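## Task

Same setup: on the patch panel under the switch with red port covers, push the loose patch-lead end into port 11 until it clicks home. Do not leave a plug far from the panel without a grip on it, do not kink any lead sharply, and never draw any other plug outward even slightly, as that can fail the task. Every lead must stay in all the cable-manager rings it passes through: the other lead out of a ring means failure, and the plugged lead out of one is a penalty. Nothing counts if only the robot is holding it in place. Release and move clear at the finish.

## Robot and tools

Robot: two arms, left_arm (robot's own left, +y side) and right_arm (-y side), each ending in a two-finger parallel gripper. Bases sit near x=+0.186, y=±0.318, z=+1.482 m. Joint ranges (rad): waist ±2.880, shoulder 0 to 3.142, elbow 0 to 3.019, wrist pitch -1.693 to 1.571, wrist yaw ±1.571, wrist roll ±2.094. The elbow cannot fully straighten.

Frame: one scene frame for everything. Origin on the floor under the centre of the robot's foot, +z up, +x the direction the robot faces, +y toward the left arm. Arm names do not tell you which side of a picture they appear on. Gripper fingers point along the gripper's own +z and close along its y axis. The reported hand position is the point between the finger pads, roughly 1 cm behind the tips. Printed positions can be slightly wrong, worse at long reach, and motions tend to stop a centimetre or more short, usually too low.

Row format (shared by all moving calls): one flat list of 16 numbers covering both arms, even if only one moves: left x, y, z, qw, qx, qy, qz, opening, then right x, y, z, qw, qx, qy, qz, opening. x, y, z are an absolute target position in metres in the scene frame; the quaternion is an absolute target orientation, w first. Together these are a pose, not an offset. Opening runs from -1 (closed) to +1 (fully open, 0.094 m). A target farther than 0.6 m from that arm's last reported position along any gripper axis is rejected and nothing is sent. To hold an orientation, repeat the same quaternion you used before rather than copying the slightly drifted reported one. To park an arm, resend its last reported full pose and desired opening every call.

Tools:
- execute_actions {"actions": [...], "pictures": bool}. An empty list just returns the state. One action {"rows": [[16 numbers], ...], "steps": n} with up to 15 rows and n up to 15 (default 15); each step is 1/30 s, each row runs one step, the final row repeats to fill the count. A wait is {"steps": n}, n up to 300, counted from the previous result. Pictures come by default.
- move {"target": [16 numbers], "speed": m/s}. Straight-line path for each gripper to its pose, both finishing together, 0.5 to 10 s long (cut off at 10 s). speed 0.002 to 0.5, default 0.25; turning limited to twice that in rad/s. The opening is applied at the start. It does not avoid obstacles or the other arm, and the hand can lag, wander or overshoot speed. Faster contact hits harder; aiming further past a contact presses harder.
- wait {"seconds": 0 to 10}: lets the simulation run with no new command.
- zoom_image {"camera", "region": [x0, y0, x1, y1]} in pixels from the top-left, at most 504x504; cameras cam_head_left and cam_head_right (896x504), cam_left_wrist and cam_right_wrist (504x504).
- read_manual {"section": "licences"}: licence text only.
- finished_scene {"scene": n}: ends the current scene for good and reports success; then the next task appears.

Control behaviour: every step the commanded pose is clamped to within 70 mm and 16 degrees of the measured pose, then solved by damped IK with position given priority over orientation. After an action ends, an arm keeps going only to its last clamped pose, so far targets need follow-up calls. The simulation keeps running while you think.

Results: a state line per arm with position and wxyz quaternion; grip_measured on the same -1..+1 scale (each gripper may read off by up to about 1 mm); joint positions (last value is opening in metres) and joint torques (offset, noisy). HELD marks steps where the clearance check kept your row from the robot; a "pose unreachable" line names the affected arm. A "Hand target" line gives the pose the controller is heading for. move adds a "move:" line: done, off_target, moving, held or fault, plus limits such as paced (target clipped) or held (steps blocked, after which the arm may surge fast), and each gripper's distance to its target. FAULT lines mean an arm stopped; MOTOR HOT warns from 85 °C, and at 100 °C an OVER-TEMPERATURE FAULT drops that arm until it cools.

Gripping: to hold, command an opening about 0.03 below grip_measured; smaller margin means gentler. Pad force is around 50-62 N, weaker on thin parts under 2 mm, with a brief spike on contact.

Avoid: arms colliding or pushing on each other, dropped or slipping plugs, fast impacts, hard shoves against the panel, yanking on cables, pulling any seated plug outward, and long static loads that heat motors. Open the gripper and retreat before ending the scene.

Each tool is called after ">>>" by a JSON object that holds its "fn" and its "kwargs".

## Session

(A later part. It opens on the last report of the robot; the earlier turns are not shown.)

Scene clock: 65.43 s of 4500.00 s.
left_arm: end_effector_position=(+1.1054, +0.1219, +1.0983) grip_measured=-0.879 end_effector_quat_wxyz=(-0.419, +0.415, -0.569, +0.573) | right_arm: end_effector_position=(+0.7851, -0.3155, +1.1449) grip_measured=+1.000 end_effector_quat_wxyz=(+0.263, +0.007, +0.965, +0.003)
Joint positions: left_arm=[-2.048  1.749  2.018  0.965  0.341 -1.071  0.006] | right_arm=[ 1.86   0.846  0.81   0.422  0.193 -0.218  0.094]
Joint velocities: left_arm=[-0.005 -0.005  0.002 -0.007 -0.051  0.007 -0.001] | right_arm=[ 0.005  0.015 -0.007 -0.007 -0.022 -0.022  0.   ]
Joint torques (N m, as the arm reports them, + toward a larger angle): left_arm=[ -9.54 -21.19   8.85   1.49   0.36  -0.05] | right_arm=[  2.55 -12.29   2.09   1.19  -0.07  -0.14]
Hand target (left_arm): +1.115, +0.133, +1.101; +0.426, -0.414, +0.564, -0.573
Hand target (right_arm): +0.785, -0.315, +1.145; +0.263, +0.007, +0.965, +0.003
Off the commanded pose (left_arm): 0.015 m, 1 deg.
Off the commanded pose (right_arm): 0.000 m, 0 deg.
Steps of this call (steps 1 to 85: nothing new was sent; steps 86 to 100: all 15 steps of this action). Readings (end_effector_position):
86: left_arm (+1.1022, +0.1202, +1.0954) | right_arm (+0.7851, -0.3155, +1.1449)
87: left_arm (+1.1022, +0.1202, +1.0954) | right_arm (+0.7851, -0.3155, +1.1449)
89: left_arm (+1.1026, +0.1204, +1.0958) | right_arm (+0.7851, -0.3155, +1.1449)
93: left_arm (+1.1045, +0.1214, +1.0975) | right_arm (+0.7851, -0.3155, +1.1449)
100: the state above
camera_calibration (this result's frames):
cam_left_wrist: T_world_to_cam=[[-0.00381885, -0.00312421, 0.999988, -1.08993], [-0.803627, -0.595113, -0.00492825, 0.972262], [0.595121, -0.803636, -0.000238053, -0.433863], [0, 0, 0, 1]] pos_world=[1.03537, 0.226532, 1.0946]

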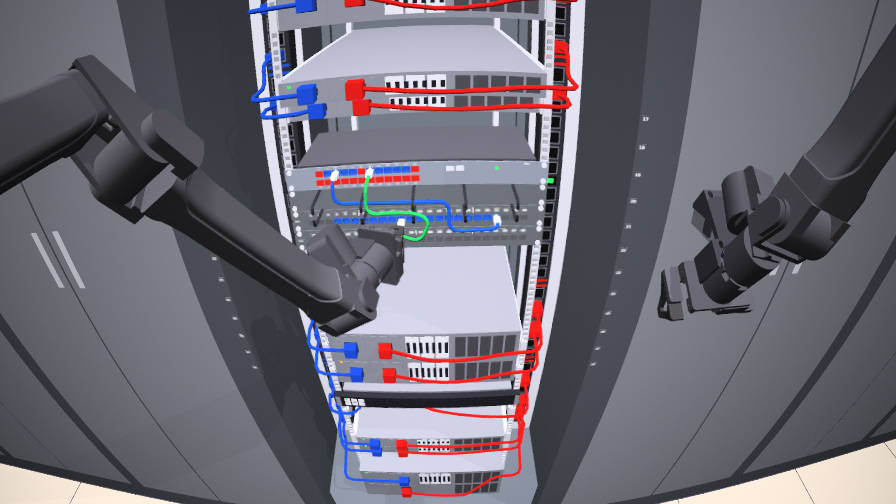

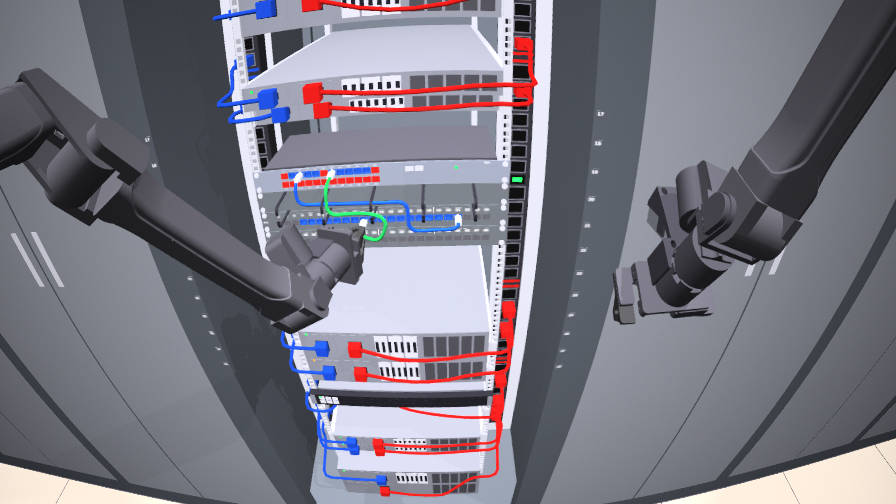

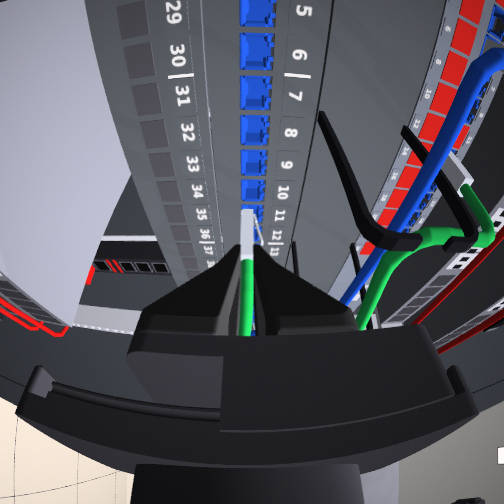

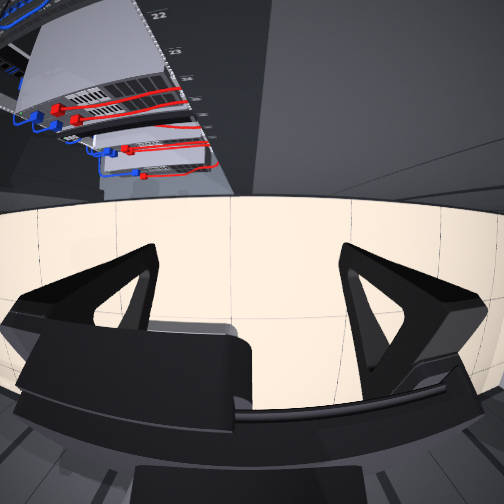

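>>> {"fn": "execute_actions", "kwargs": {"actions": [{"rows":[[1.1168,0.1333,1.1012,0.4274,-0.4136,0.5632,-0.5735,-0.915,0.7851,-0.3155,1.1449,0.263,0.007,0.965,0.003,1],[1.1176,0.1338,1.1021,0.4284,-0.4134,0.5625,-0.5737,-0.915,0.7851,-0.3155,1.1449,0.263,0.007,0.965,0.003,1]],"steps":15}]}}

>>> {"fn": "zoom_image", "kwargs": {"camera": "cam_head_left", "region": [380, 195, 430, 240]}}

>>> {"fn": "zoom_image", "kwargs": {"camera": "cam_left_wrist", "region": [200, 160, 300, 260]}}

Scene clock: 67.57 s of 4500.00 s.
left_arm: end_effector_position=(+1.1054, +0.1219, +1.0983) grip_measured=-0.879 end_effector_quat_wxyz=(-0.419, +0.415, -0.569, +0.574) | right_arm: end_effector_position=(+0.7851, -0.3155, +1.1449) grip_measured=+1.000 end_effector_quat_wxyz=(+0.263, +0.007, +0.965, +0.003)
Joint positions: left_arm=[-2.048  1.749  2.018  0.965  0.341 -1.071  0.006] | right_arm=[ 1.86   0.846  0.81   0.422  0.193 -0.218  0.094]
Joint velocities: left_arm=[-0.024 -0.005  0.002 -0.007 -0.007  0.007 -0.   ] | right_arm=[-0.005 -0.005  0.022  0.007  0.037 -0.051  0.   ]
Joint torques (N m, as the arm reports them, + toward a larger angle): left_arm=[ -9.28 -21.41   9.25   1.62   0.34  -0.04] | right_arm=[  2.63 -11.96   2.07   1.18  -0.05  -0.14]
Hand target (left_arm): +1.116, +0.134, +1.103; +0.428, -0.413, +0.563, -0.574
Hand target (right_arm): +0.785, -0.315, +1.145; +0.263, +0.007, +0.965, +0.003
Off the commanded pose (left_arm): 0.017 m, 1 deg.
Off the commanded pose (right_arm): 0.000 m, 0 deg.
Steps of this call (steps 1 to 49: nothing new was sent; steps 50 to 64: all 15 steps of this action). Readings (end_effector_position):
50: left_arm (+1.1054, +0.1219, +1.0983) | right_arm (+0.7851, -0.3155, +1.1449)
51: left_arm (+1.1054, +0.1219, +1.0983) | right_arm (+0.7851, -0.3155, +1.1449)
53: left_arm (+1.1054, +0.1219, +1.0983) | right_arm (+0.7851, -0.3155, +1.1449)
57: left_arm (+1.1054, +0.1219, +1.0983) | right_arm (+0.7851, -0.3155, +1.1449)
64: the state above
camera_calibration (this result's frames):
cam_left_wrist: T_world_to_cam=[[-0.00358623, -0.00239761, 0.999991, -1.09028], [-0.803632, -0.595111, -0.00430889, 0.971587], [0.595116, -0.80364, 0.000207412, -0.434346], [0, 0, 0, 1]] pos_world=[1.03537, 0.22653, 1.09454]

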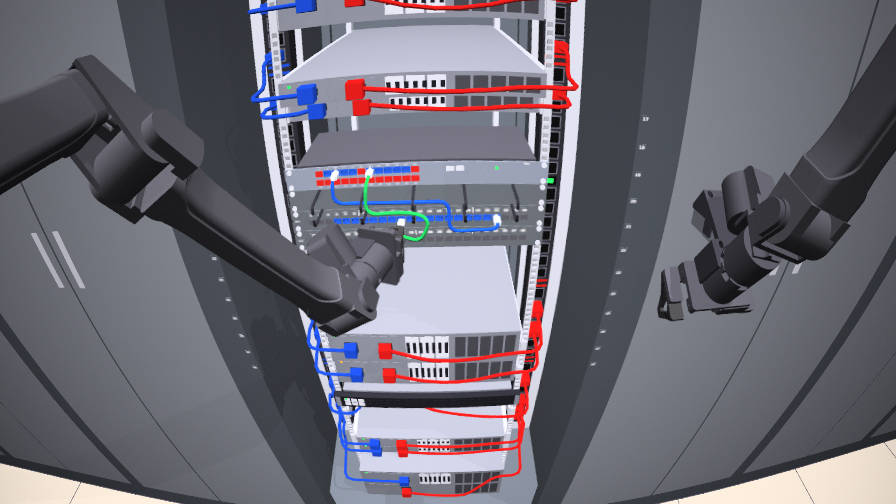

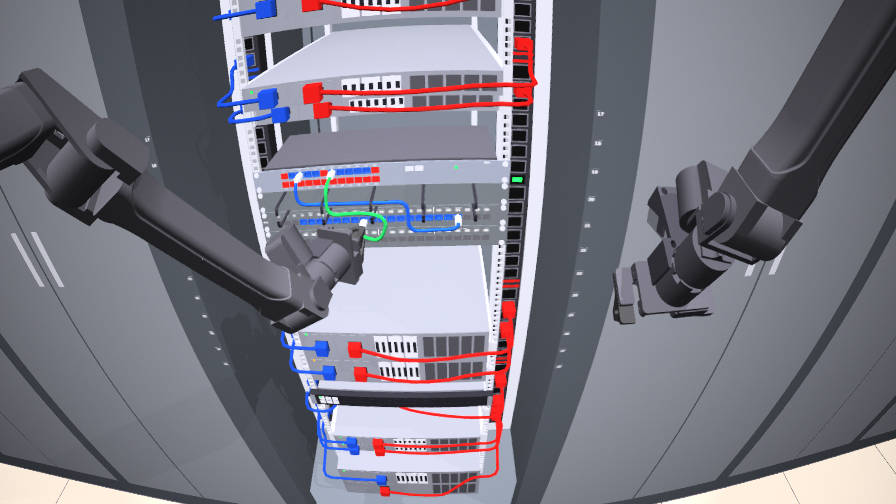

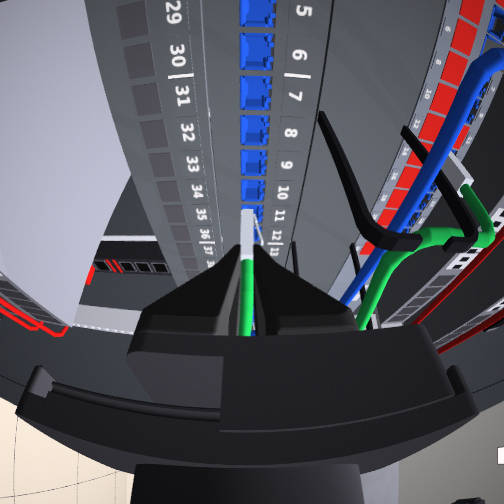

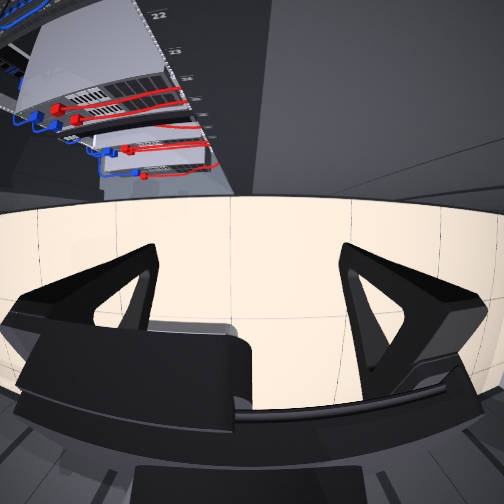

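Region (380, 195, 430, 240) of cam_head_left's 896x504 image, scaled by 10.080, with more detail than that image has; it fills the top 454 rows of this view, and the rest is white.

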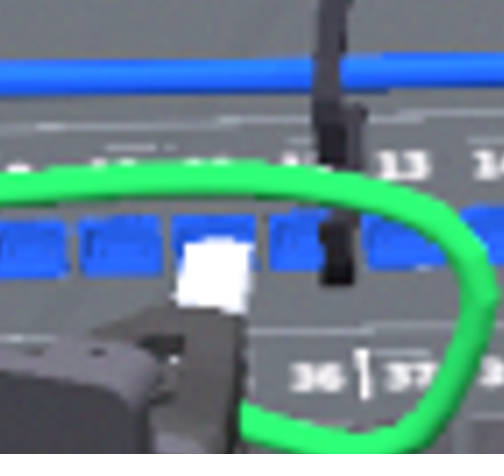

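Region (200, 160, 300, 260) of cam_left_wrist's 504x504 image, scaled by 5.040, with more detail than that image has.

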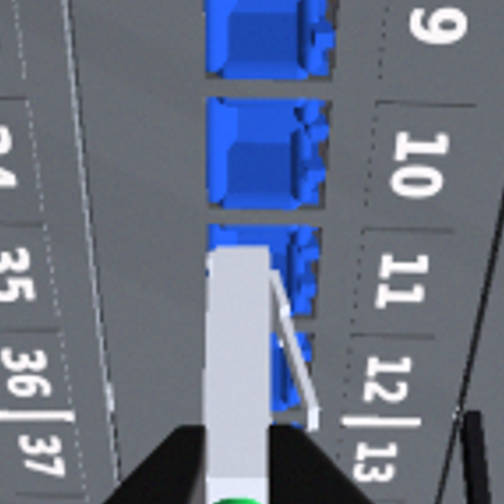

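>>> {"fn": "execute_actions", "kwargs": {"actions": [{"rows":[[1.116,0.1335,1.1015,0.4284,-0.4134,0.5625,-0.5737,-0.915,0.7851,-0.3155,1.1449,0.263,0.007,0.965,0.003,1],[1.115,0.1333,1.1012,0.429,-0.4132,0.562,-0.5738,-0.915,0.7851,-0.3155,1.1449,0.263,0.007,0.965,0.003,1],[1.1152,0.134,1.1022,0.431,-0.4127,0.5606,-0.5742,-0.915,0.7851,-0.3155,1.1449,0.263,0.007,0.965,0.003,1],[1.1153,0.1346,1.1033,0.433,-0.4122,0.5592,-0.5745,-0.915,0.7851,-0.3155,1.1449,0.263,0.007,0.965,0.003,1],[1.1155,0.1353,1.1043,0.435,-0.4117,0.5578,-0.5749,-0.915,0.7851,-0.3155,1.1449,0.263,0.007,0.965,0.003,1],[1.1156,0.1359,1.1054,0.437,-0.4112,0.5564,-0.5752,-0.915,0.7851,-0.3155,1.1449,0.263,0.007,0.965,0.003,1]],"steps":15}], "pictures": false}}

Scene clock: 69.73 s of 4500.00 s.
left_arm: end_effector_position=(+1.1055, +0.1223, +1.0990) grip_measured=-0.879 end_effector_quat_wxyz=(-0.420, +0.415, -0.568, +0.574) | right_arm: end_effector_position=(+0.7851, -0.3155, +1.1449) grip_measured=+1.000 end_effector_quat_wxyz=(+0.263, +0.007, +0.965, +0.003)
Joint positions: left_arm=[-2.048  1.749  2.018  0.968  0.341 -1.073  0.006] | right_arm=[ 1.86   0.846  0.81   0.422  0.193 -0.218  0.094]
Joint velocities: left_arm=[ 0.015 -0.015  0.012  0.012  0.007 -0.007 -0.001] | right_arm=[-0.005 -0.015 -0.007  0.002  0.022 -0.007  0.   ]
Joint torques (N m, as the arm reports them, + toward a larger angle): left_arm=[ -9.2  -21.34   8.66   2.75   0.31  -0.04] | right_arm=[  2.61 -12.07   2.11   1.18  -0.03  -0.14]
Hand target (left_arm): +1.115, +0.136, +1.106; +0.437, -0.411, +0.556, -0.575
Hand target (right_arm): +0.785, -0.315, +1.145; +0.263, +0.007, +0.965, +0.003
Off the commanded pose (left_arm): 0.018 m, 2 deg.
Off the commanded pose (right_arm): 0.000 m, 0 deg.
Steps of this call (steps 1 to 50: nothing new was sent; steps 51 to 65: all 15 steps of this action). Readings (end_effector_position):
51: left_arm (+1.1054, +0.1219, +1.0983) | right_arm (+0.7851, -0.3155, +1.1449)
52: left_arm (+1.1054, +0.1219, +1.0983) | right_arm (+0.7851, -0.3155, +1.1449)
54: left_arm (+1.1054, +0.1219, +1.0983) | right_arm (+0.7851, -0.3155, +1.1449)
58: left_arm (+1.1054, +0.1222, +1.0988) | right_arm (+0.7851, -0.3155, +1.1449)
65: the state above

>>> {"fn": "execute_actions", "kwargs": {"actions": [{"rows":[[1.1157,0.1363,1.106,0.4382,-0.4109,0.5555,-0.5754,-0.915,0.7851,-0.3155,1.1449,0.263,0.007,0.965,0.003,1]],"steps":10}]}}

>>> {"fn": "zoom_image", "kwargs": {"camera": "cam_head_left", "region": [380, 195, 430, 240]}}

>>> {"fn": "zoom_image", "kwargs": {"camera": "cam_left_wrist", "region": [200, 160, 300, 260]}}

Scene clock: 71.17 s of 4500.00 s.
left_arm: end_effector_position=(+1.1056, +0.1226, +1.0996) grip_measured=-0.879 end_effector_quat_wxyz=(-0.420, +0.415, -0.567, +0.574) | right_arm: end_effector_position=(+0.7851, -0.3155, +1.1449) grip_measured=+1.000 end_effector_quat_wxyz=(+0.263, +0.007, +0.965, +0.003)
Joint positions: left_arm=[-2.048  1.749  2.018  0.971  0.341 -1.073  0.006] | right_arm=[ 1.86   0.846  0.81   0.422  0.193 -0.218  0.094]
Joint velocities: left_arm=[-0.015 -0.005 -0.017 -0.017  0.007  0.037 -0.001] | right_arm=[ 0.005 -0.015 -0.002 -0.012  0.037  0.007  0.   ]
Joint torques (N m, as the arm reports them, + toward a larger angle): left_arm=[ -9.17 -21.33   8.63   2.73   0.31  -0.06] | right_arm=[  2.64 -12.3    2.     1.17  -0.05  -0.12]
Hand target (left_arm): +1.115, +0.136, +1.107; +0.438, -0.410, +0.556, -0.576
Hand target (right_arm): +0.785, -0.315, +1.145; +0.263, +0.007, +0.965, +0.003
Off the commanded pose (left_arm): 0.018 m, 2 deg.
Off the commanded pose (right_arm): 0.000 m, 0 deg.
Steps of this call (steps 1 to 33: nothing new was sent; steps 34 to 43: all 10 steps of this action). Readings (end_effector_position):
34: left_arm (+1.1055, +0.1223, +1.0991) | right_arm (+0.7851, -0.3155, +1.1449)
35: left_arm (+1.1055, +0.1224, +1.0992) | right_arm (+0.7851, -0.3155, +1.1449)
37: left_arm (+1.1055, +0.1225, +1.0995) | right_arm (+0.7851, -0.3155, +1.1449)
41: left_arm (+1.1056, +0.1226, +1.0996) | right_arm (+0.7851, -0.3155, +1.1449)
43: the state above
camera_calibration (this result's frames):
cam_left_wrist: T_world_to_cam=[[-0.00842678, -0.000979001, 0.999964, -1.08633], [-0.801963, -0.597328, -0.00734301, 0.973907], [0.597314, -0.801996, 0.00424843, -0.441008], [0, 0, 0, 1]] pos_world=[1.0353, 0.226992, 1.09532]

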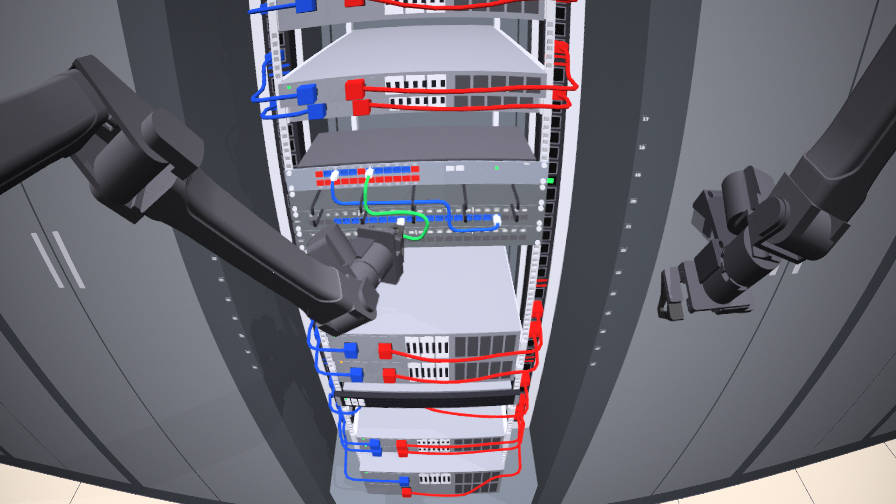

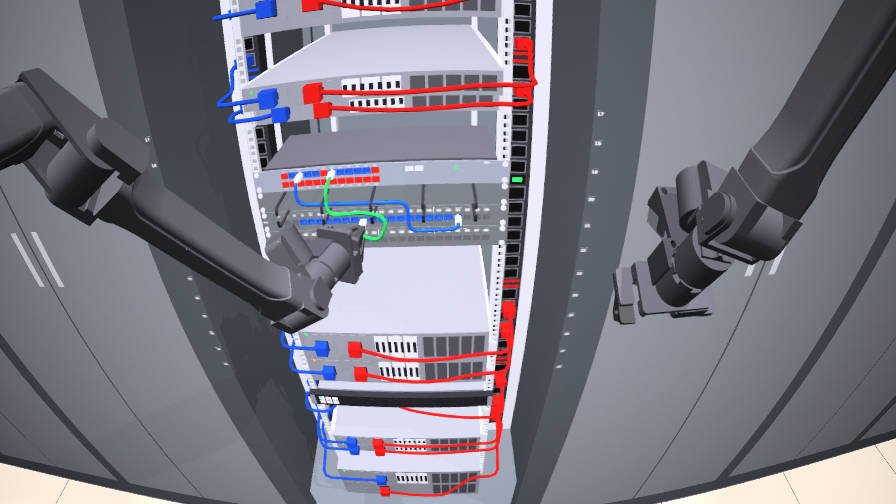

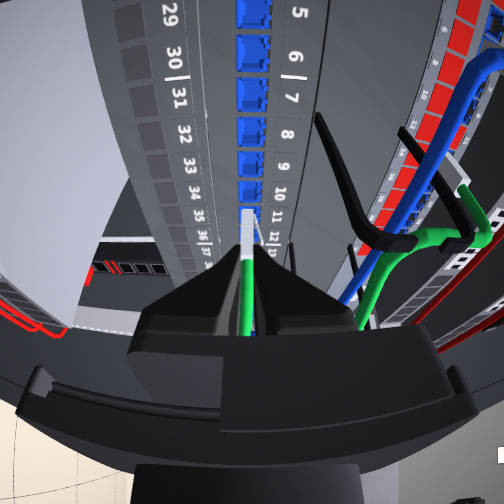

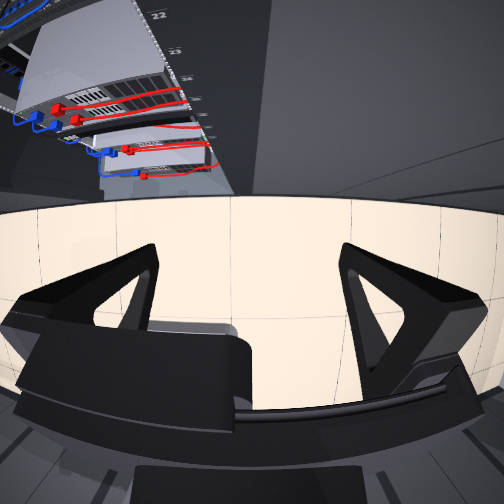

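Region (380, 195, 430, 240) of cam_head_left's 896x504 image, scaled by 10.080, with more detail than that image has; it fills the top 454 rows of this view, and the rest is white.

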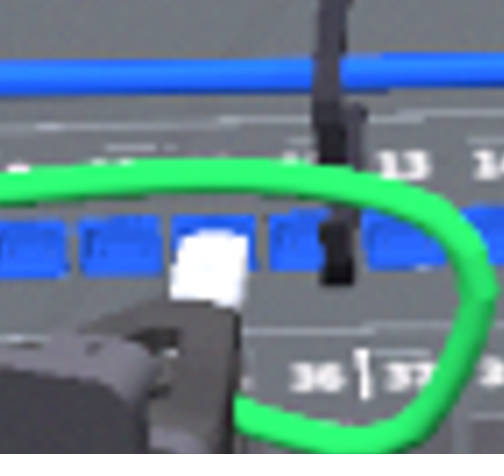

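Region (200, 160, 300, 260) of cam_left_wrist's 504x504 image, scaled by 5.040, with more detail than that image has.

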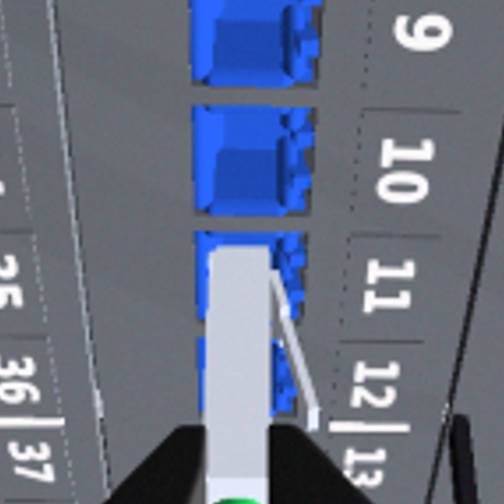

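>>> {"fn": "execute_actions", "kwargs": {"actions": [{"rows":[[1.1145,0.1345,1.1035,0.4355,-0.4115,0.5575,-0.5752,-0.915,0.7851,-0.3155,1.1449,0.263,0.007,0.965,0.003,1],[1.1133,0.1327,1.1012,0.4328,-0.4121,0.5594,-0.575,-0.915,0.7851,-0.3155,1.1449,0.263,0.007,0.965,0.003,1],[1.1121,0.131,1.099,0.430,-0.4127,0.5612,-0.5748,-0.915,0.7851,-0.3155,1.1449,0.263,0.007,0.965,0.003,1],[1.111,0.1292,1.0967,0.4273,-0.4133,0.563,-0.5745,-0.915,0.7851,-0.3155,1.1449,0.263,0.007,0.965,0.003,1],[1.110,0.1275,1.0945,0.4246,-0.414,0.5648,-0.5743,-0.915,0.7851,-0.3155,1.1449,0.263,0.007,0.965,0.003,1],[1.109,0.126,1.0925,0.4225,-0.4145,0.566,-0.574,-0.915,0.7851,-0.3155,1.1449,0.263,0.007,0.965,0.003,1],[1.1095,0.126,1.0925,0.4225,-0.4145,0.566,-0.574,-0.915,0.7851,-0.3155,1.1449,0.263,0.007,0.965,0.003,1],[1.110,0.126,1.0925,0.4225,-0.4145,0.566,-0.574,-0.915,0.7851,-0.3155,1.1449,0.263,0.007,0.965,0.003,1],[1.1105,0.126,1.0925,0.4225,-0.4145,0.566,-0.574,-0.915,0.7851,-0.3155,1.1449,0.263,0.007,0.965,0.003,1],[1.111,0.126,1.0925,0.4225,-0.4145,0.566,-0.574,-0.915,0.7851,-0.3155,1.1449,0.263,0.007,0.965,0.003,1]],"steps":15}]}}

>>> {"fn": "zoom_image", "kwargs": {"camera": "cam_left_wrist", "region": [200, 160, 300, 260]}}

Scene clock: 74.27 s of 4500.00 s.
left_arm: end_effector_position=(+1.1077, +0.1230, +1.1005) grip_measured=-0.879 end_effector_quat_wxyz=(-0.421, +0.414, -0.567, +0.575) | right_arm: end_effector_position=(+0.7851, -0.3155, +1.1449) grip_measured=+1.000 end_effector_quat_wxyz=(+0.263, +0.007, +0.965, +0.003)
Joint positions: left_arm=[-2.048  1.75   2.025  0.965  0.342 -1.073  0.006] | right_arm=[ 1.86   0.846  0.81   0.422  0.193 -0.218  0.094]
Joint velocities: left_arm=[-0.005 -0.015  0.007 -0.002 -0.081  0.037 -0.   ] | right_arm=[ 0.005  0.005  0.012  0.002 -0.022 -0.007  0.   ]
Joint torques (N m, as the arm reports them, + toward a larger angle): left_arm=[ -9.59 -19.79   9.2    1.64   0.41  -0.02] | right_arm=[  2.71 -11.87   2.     1.24  -0.05  -0.13]
Hand target (left_arm): +1.110, +0.126, +1.093; +0.423, -0.414, +0.566, -0.574
Hand target (right_arm): +0.785, -0.315, +1.145; +0.263, +0.007, +0.965, +0.003
Off the commanded pose (left_arm): 0.009 m, 0 deg.
Off the commanded pose (right_arm): 0.000 m, 0 deg.
Steps of this call (steps 1 to 78: nothing new was sent; steps 79 to 93: all 15 steps of this action). Readings (end_effector_position):
79: left_arm (+1.1056, +0.1226, +1.0996) | right_arm (+0.7851, -0.3155, +1.1449)
80: left_arm (+1.1056, +0.1226, +1.0996) | right_arm (+0.7851, -0.3155, +1.1449)
82: left_arm (+1.1056, +0.1226, +1.0996) | right_arm (+0.7851, -0.3155, +1.1449)
86: left_arm (+1.1056, +0.1226, +1.0996) | right_arm (+0.7851, -0.3155, +1.1449)
93: the state above
camera_calibration (this result's frames):
cam_left_wrist: T_world_to_cam=[[-0.00945485, -0.000922802, 0.999955, -1.08607], [-0.802149, -0.597069, -0.00813554, 0.976963], [0.597049, -0.80219, 0.00490497, -0.442321], [0, 0, 0, 1]] pos_world=[1.03749, 0.227486, 1.09614]

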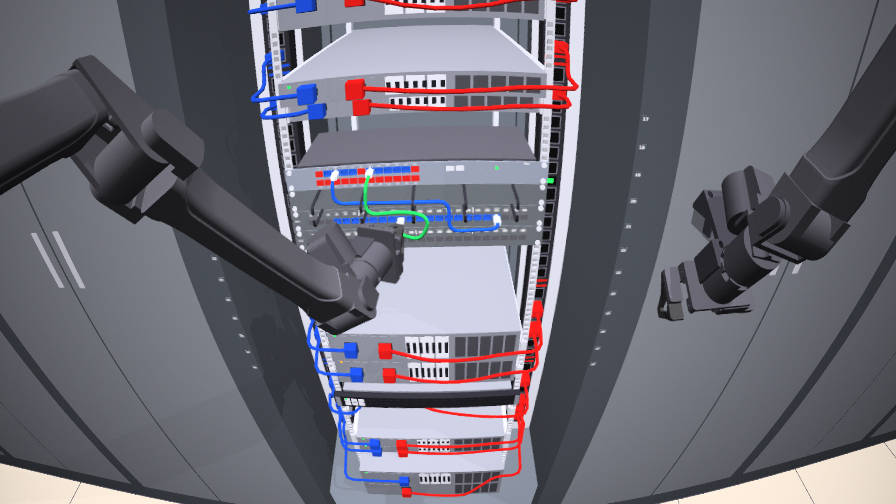

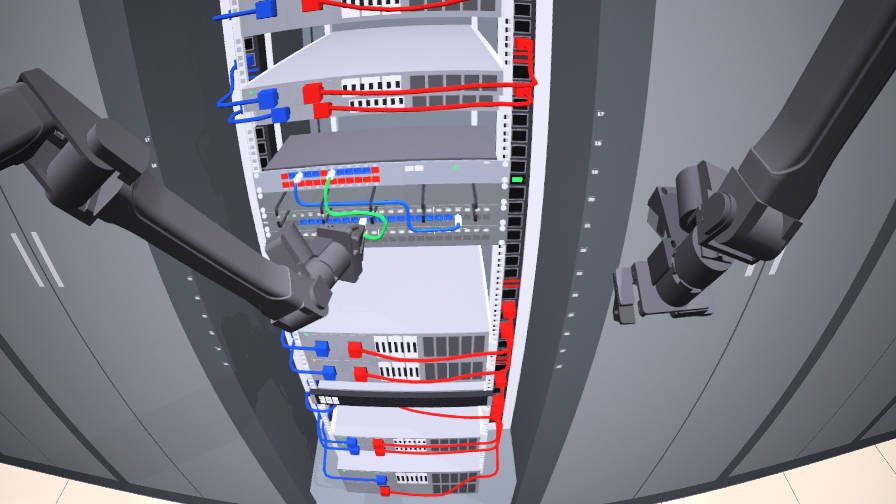

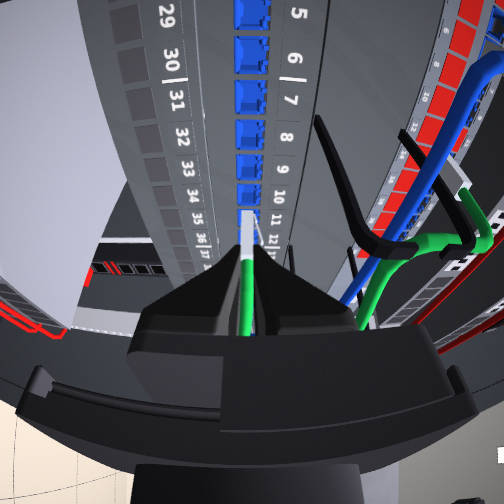

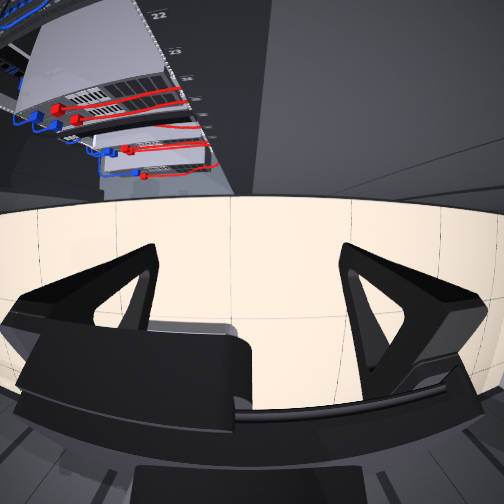

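Region (200, 160, 300, 260) of cam_left_wrist's 504x504 image, scaled by 5.040, with more detail than that image has.

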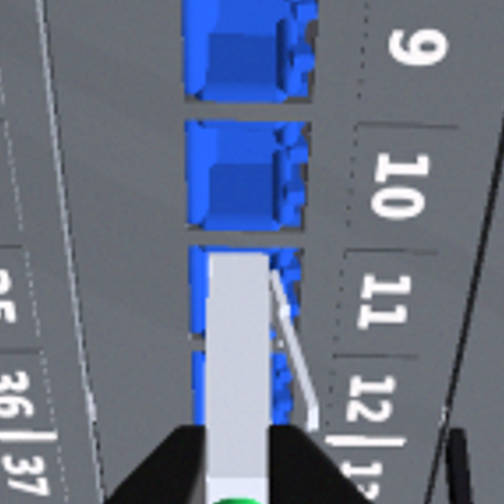

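The nose has entered the port; advancing further.

>>> {"fn": "execute_actions", "kwargs": {"actions": [{"rows":[[1.112,0.126,1.0925,0.4225,-0.4145,0.566,-0.574,-0.915,0.7851,-0.3155,1.1449,0.263,0.007,0.965,0.003,1],[1.113,0.126,1.0925,0.4225,-0.4145,0.566,-0.574,-0.915,0.7851,-0.3155,1.1449,0.263,0.007,0.965,0.003,1],[1.114,0.126,1.0925,0.4225,-0.4145,0.566,-0.574,-0.915,0.7851,-0.3155,1.1449,0.263,0.007,0.965,0.003,1],[1.115,0.126,1.0925,0.4225,-0.4145,0.566,-0.574,-0.915,0.7851,-0.3155,1.1449,0.263,0.007,0.965,0.003,1],[1.116,0.126,1.0925,0.4225,-0.4145,0.566,-0.574,-0.915,0.7851,-0.3155,1.1449,0.263,0.007,0.965,0.003,1],[1.117,0.126,1.0925,0.4225,-0.4145,0.566,-0.574,-0.915,0.7851,-0.3155,1.1449,0.263,0.007,0.965,0.003,1],[1.118,0.126,1.0925,0.4225,-0.4145,0.566,-0.574,-0.915,0.7851,-0.3155,1.1449,0.263,0.007,0.965,0.003,1],[1.119,0.126,1.0925,0.4225,-0.4145,0.566,-0.574,-0.915,0.7851,-0.3155,1.1449,0.263,0.007,0.965,0.003,1],[1.120,0.1263,1.093,0.423,-0.4144,0.5656,-0.574,-0.915,0.7851,-0.3155,1.1449,0.263,0.007,0.965,0.003,1],[1.121,0.1266,1.0935,0.4235,-0.4143,0.5652,-0.5741,-0.915,0.7851,-0.3155,1.1449,0.263,0.007,0.965,0.003,1],[1.122,0.127,1.094,0.424,-0.4142,0.5648,-0.5742,-0.915,0.7851,-0.3155,1.1449,0.263,0.007,0.965,0.003,1]],"steps":15}]}}

>>> {"fn": "zoom_image", "kwargs": {"camera": "cam_left_wrist", "region": [200, 160, 300, 260]}}

>>> {"fn": "zoom_image", "kwargs": {"camera": "cam_head_left", "region": [380, 195, 430, 240]}}

Scene clock: 77.17 s of 4500.00 s.
left_arm: end_effector_position=(+1.1117, +0.1224, +1.1002) grip_measured=-0.879 end_effector_quat_wxyz=(-0.421, +0.412, -0.566, +0.577) | right_arm: end_effector_position=(+0.7851, -0.3155, +1.1449) grip_measured=+1.000 end_effector_quat_wxyz=(+0.263, +0.007, +0.965, +0.003)
Joint positions: left_arm=[-2.047  1.76   2.049  0.953  0.348 -1.073  0.006] | right_arm=[ 1.86   0.846  0.81   0.422  0.193 -0.218  0.094]
Joint velocities: left_arm=[-0.005  0.005  0.007  0.007 -0.037 -0.051  0.   ] | right_arm=[-0.015 -0.015 -0.007  0.002 -0.022 -0.007  0.   ]
Joint torques (N m, as the arm reports them, + toward a larger angle): left_arm=[ -9.79 -19.83  11.15   0.83   0.11  -0.03] | right_arm=[  2.7  -12.28   2.09   1.2   -0.05  -0.14]
Hand target (left_arm): +1.120, +0.128, +1.095; +0.424, -0.414, +0.565, -0.574
Hand target (right_arm): +0.785, -0.315, +1.145; +0.263, +0.007, +0.965, +0.003
Off the commanded pose (left_arm): 0.013 m, 1 deg.
Off the commanded pose (right_arm): 0.000 m, 0 deg.
Steps of this call (steps 1 to 72: nothing new was sent; steps 73 to 87: all 15 steps of this action). Readings (end_effector_position):
73: left_arm (+1.1077, +0.1229, +1.1002) | right_arm (+0.7851, -0.3155, +1.1449)
74: left_arm (+1.1082, +0.1230, +1.1003) | right_arm (+0.7851, -0.3155, +1.1449)
76: left_arm (+1.1096, +0.1231, +1.1004) | right_arm (+0.7851, -0.3155, +1.1449)
80: left_arm (+1.1110, +0.1224, +1.1001) | right_arm (+0.7851, -0.3155, +1.1449)
87: the state above
camera_calibration (this result's frames):
cam_left_wrist: T_world_to_cam=[[-0.0140593, -0.000643842, 0.999901, -1.08058], [-0.804447, -0.59391, -0.0116935, 0.985828], [0.593858, -0.804531, 0.00783205, -0.444604], [0, 0, 0, 1]] pos_world=[1.04189, 0.2271, 1.09549]

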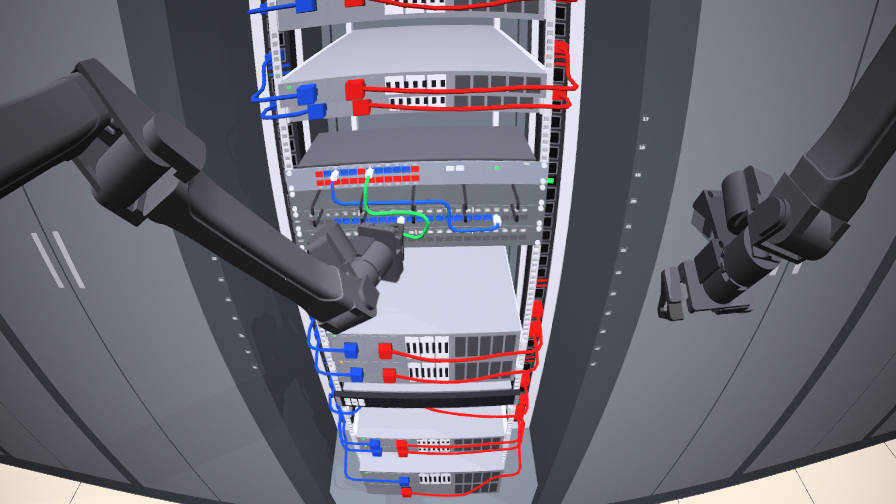

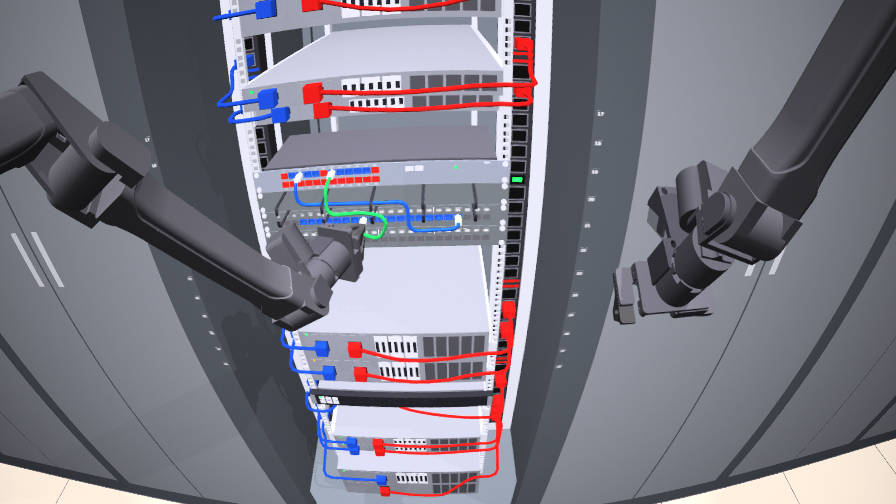

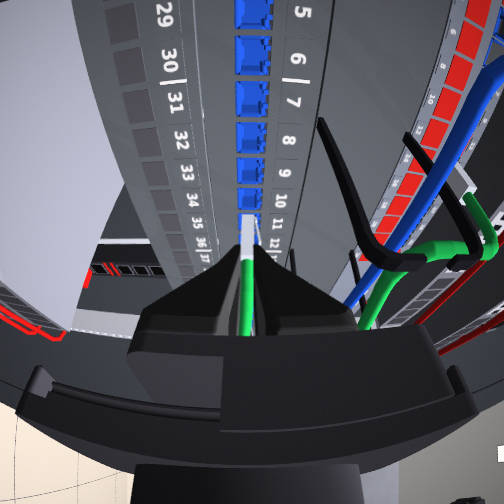

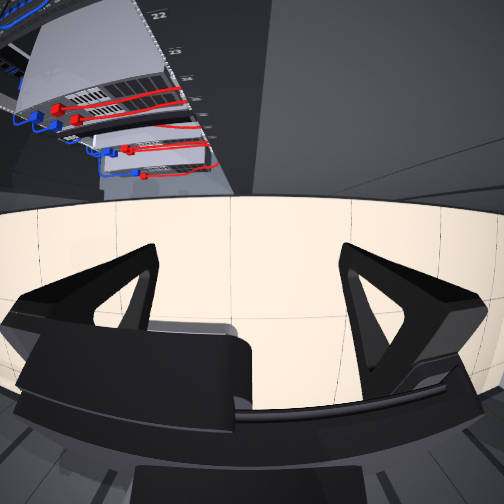

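Region (200, 160, 300, 260) of cam_left_wrist's 504x504 image, scaled by 5.040, with more detail than that image has.

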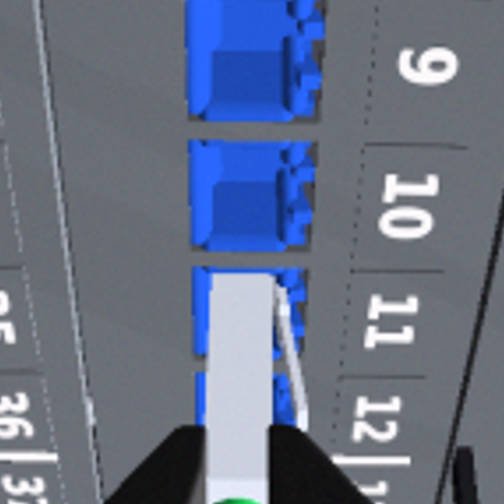

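Region (380, 195, 430, 240) of cam_head_left's 896x504 image, scaled by 10.080, with more detail than that image has; it fills the top 454 rows of this view, and the rest is white.

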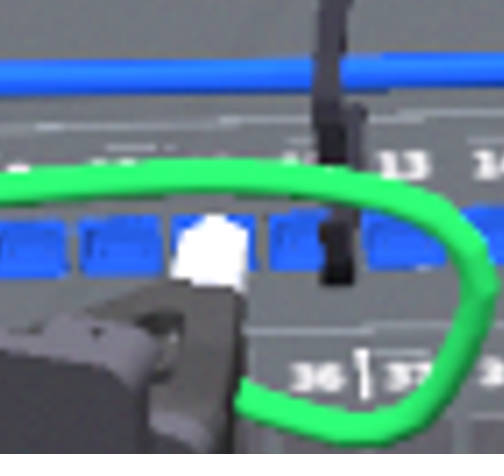

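>>> {"fn": "execute_actions", "kwargs": {"actions": [{"rows":[[1.1235,0.128,1.0955,0.425,-0.414,0.564,-0.5744,-0.92,0.7851,-0.3155,1.1449,0.263,0.007,0.965,0.003,1],[1.125,0.129,1.097,0.426,-0.4137,0.5633,-0.5746,-0.92,0.7851,-0.3155,1.1449,0.263,0.007,0.965,0.003,1],[1.1265,0.130,1.0985,0.427,-0.4135,0.5626,-0.5748,-0.92,0.7851,-0.3155,1.1449,0.263,0.007,0.965,0.003,1],[1.128,0.131,1.100,0.428,-0.4132,0.5619,-0.575,-0.92,0.7851,-0.3155,1.1449,0.263,0.007,0.965,0.003,1],[1.1295,0.1318,1.1013,0.429,-0.413,0.5612,-0.5751,-0.92,0.7851,-0.3155,1.1449,0.263,0.007,0.965,0.003,1],[1.131,0.1325,1.1025,0.430,-0.4127,0.5605,-0.5753,-0.92,0.7851,-0.3155,1.1449,0.263,0.007,0.965,0.003,1],[1.1325,0.1332,1.1037,0.431,-0.4125,0.5598,-0.5755,-0.92,0.7851,-0.3155,1.1449,0.263,0.007,0.965,0.003,1],[1.134,0.1338,1.1048,0.432,-0.4122,0.5591,-0.5756,-0.92,0.7851,-0.3155,1.1449,0.263,0.007,0.965,0.003,1],[1.1355,0.1344,1.106,0.433,-0.412,0.5584,-0.5758,-0.92,0.7851,-0.3155,1.1449,0.263,0.007,0.965,0.003,1],[1.137,0.135,1.107,0.434,-0.4117,0.5577,-0.576,-0.92,0.7851,-0.3155,1.1449,0.263,0.007,0.965,0.003,1]],"steps":15}]}}

>>> {"fn": "zoom_image", "kwargs": {"camera": "cam_left_wrist", "region": [200, 160, 300, 260]}}

Scene clock: 79.97 s of 4500.00 s.
left_arm: end_effector_position=(+1.1158, +0.1227, +1.1010) grip_measured=-0.879 end_effector_quat_wxyz=(-0.420, +0.411, -0.567, +0.577) | right_arm: end_effector_position=(+0.7851, -0.3155, +1.1449) grip_measured=+1.000 end_effector_quat_wxyz=(+0.263, +0.007, +0.965, +0.003)
Joint positions: left_arm=[-2.047  1.763  2.066  0.939  0.35  -1.073  0.006] | right_arm=[ 1.86   0.846  0.81   0.422  0.193 -0.218  0.094]
Joint velocities: left_arm=[-0.005 -0.005  0.002 -0.007 -0.022  0.037 -0.   ] | right_arm=[-0.005 -0.015  0.002 -0.017  0.007 -0.022  0.   ]
Joint torques (N m, as the arm reports them, + toward a larger angle): left_arm=[ -9.65 -20.81  12.38   0.99  -0.03  -0.04] | right_arm=[  2.51 -12.06   2.07   1.18  -0.05  -0.13]
Hand target (left_arm): +1.134, +0.136, +1.110; +0.434, -0.411, +0.558, -0.576
Hand target (right_arm): +0.785, -0.315, +1.145; +0.263, +0.007, +0.965, +0.003
Off the commanded pose (left_arm): 0.025 m, 2 deg.
Off the commanded pose (right_arm): 0.000 m, 0 deg.
Steps of this call (steps 1 to 69: nothing new was sent; steps 70 to 84: all 15 steps of this action). Readings (end_effector_position):
70: left_arm (+1.1116, +0.1223, +1.1000) | right_arm (+0.7851, -0.3155, +1.1449)
71: left_arm (+1.1119, +0.1224, +1.1003) | right_arm (+0.7851, -0.3155, +1.1449)
73: left_arm (+1.1124, +0.1226, +1.1007) | right_arm (+0.7851, -0.3155, +1.1449)
77: left_arm (+1.1147, +0.1230, +1.1011) | right_arm (+0.7851, -0.3155, +1.1449)
84: the state above
camera_calibration (this result's frames):
cam_left_wrist: T_world_to_cam=[[-0.0140918, -0.00023803, 0.999901, -1.08136], [-0.805948, -0.591875, -0.0114993, 0.990532], [0.591819, -0.80603, 0.00814873, -0.444706], [0, 0, 0, 1]] pos_world=[1.04626, 0.227568, 1.09627]

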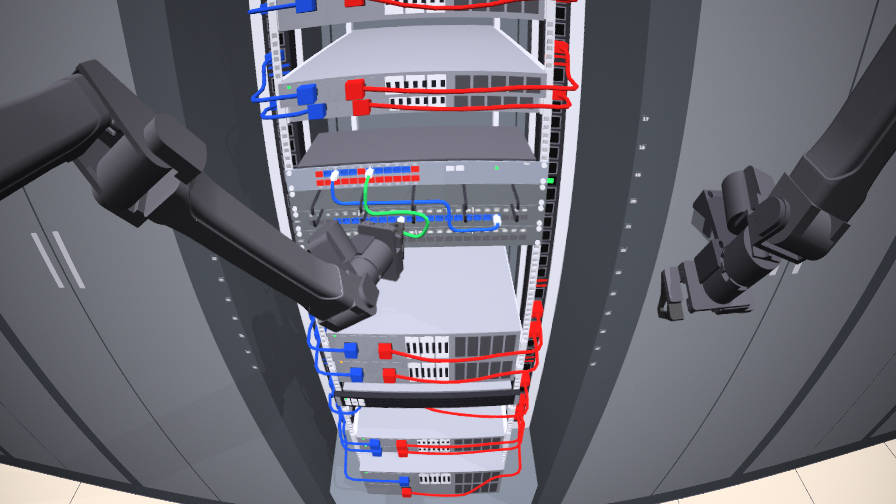

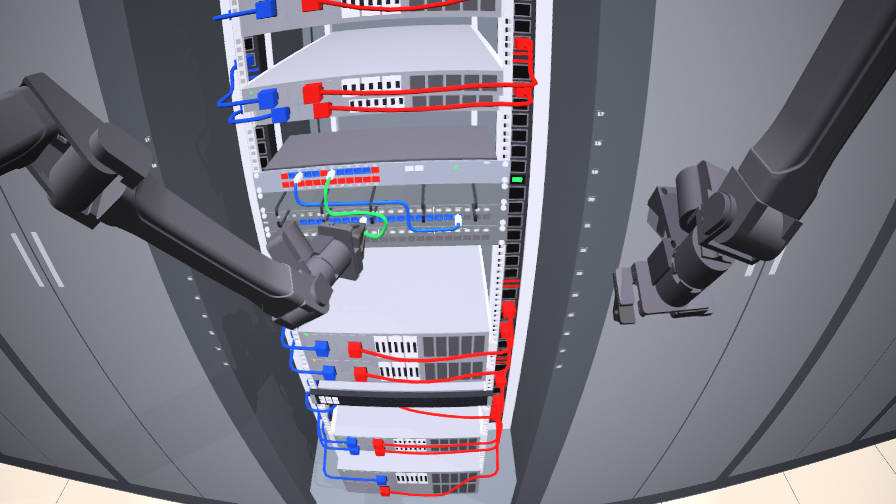

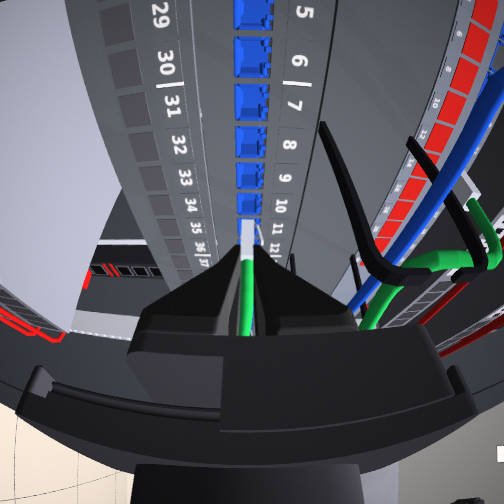

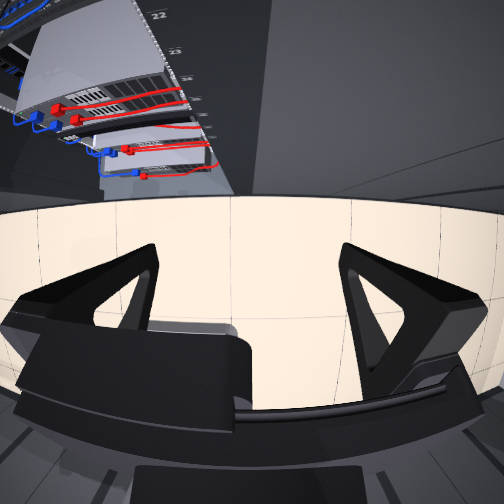

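Region (200, 160, 300, 260) of cam_left_wrist's 504x504 image, scaled by 5.040, with more detail than that image has.

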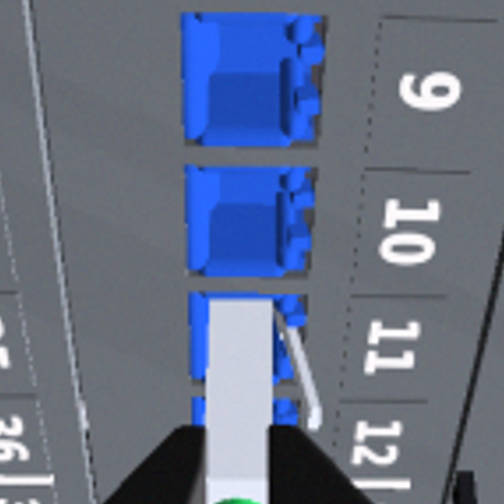

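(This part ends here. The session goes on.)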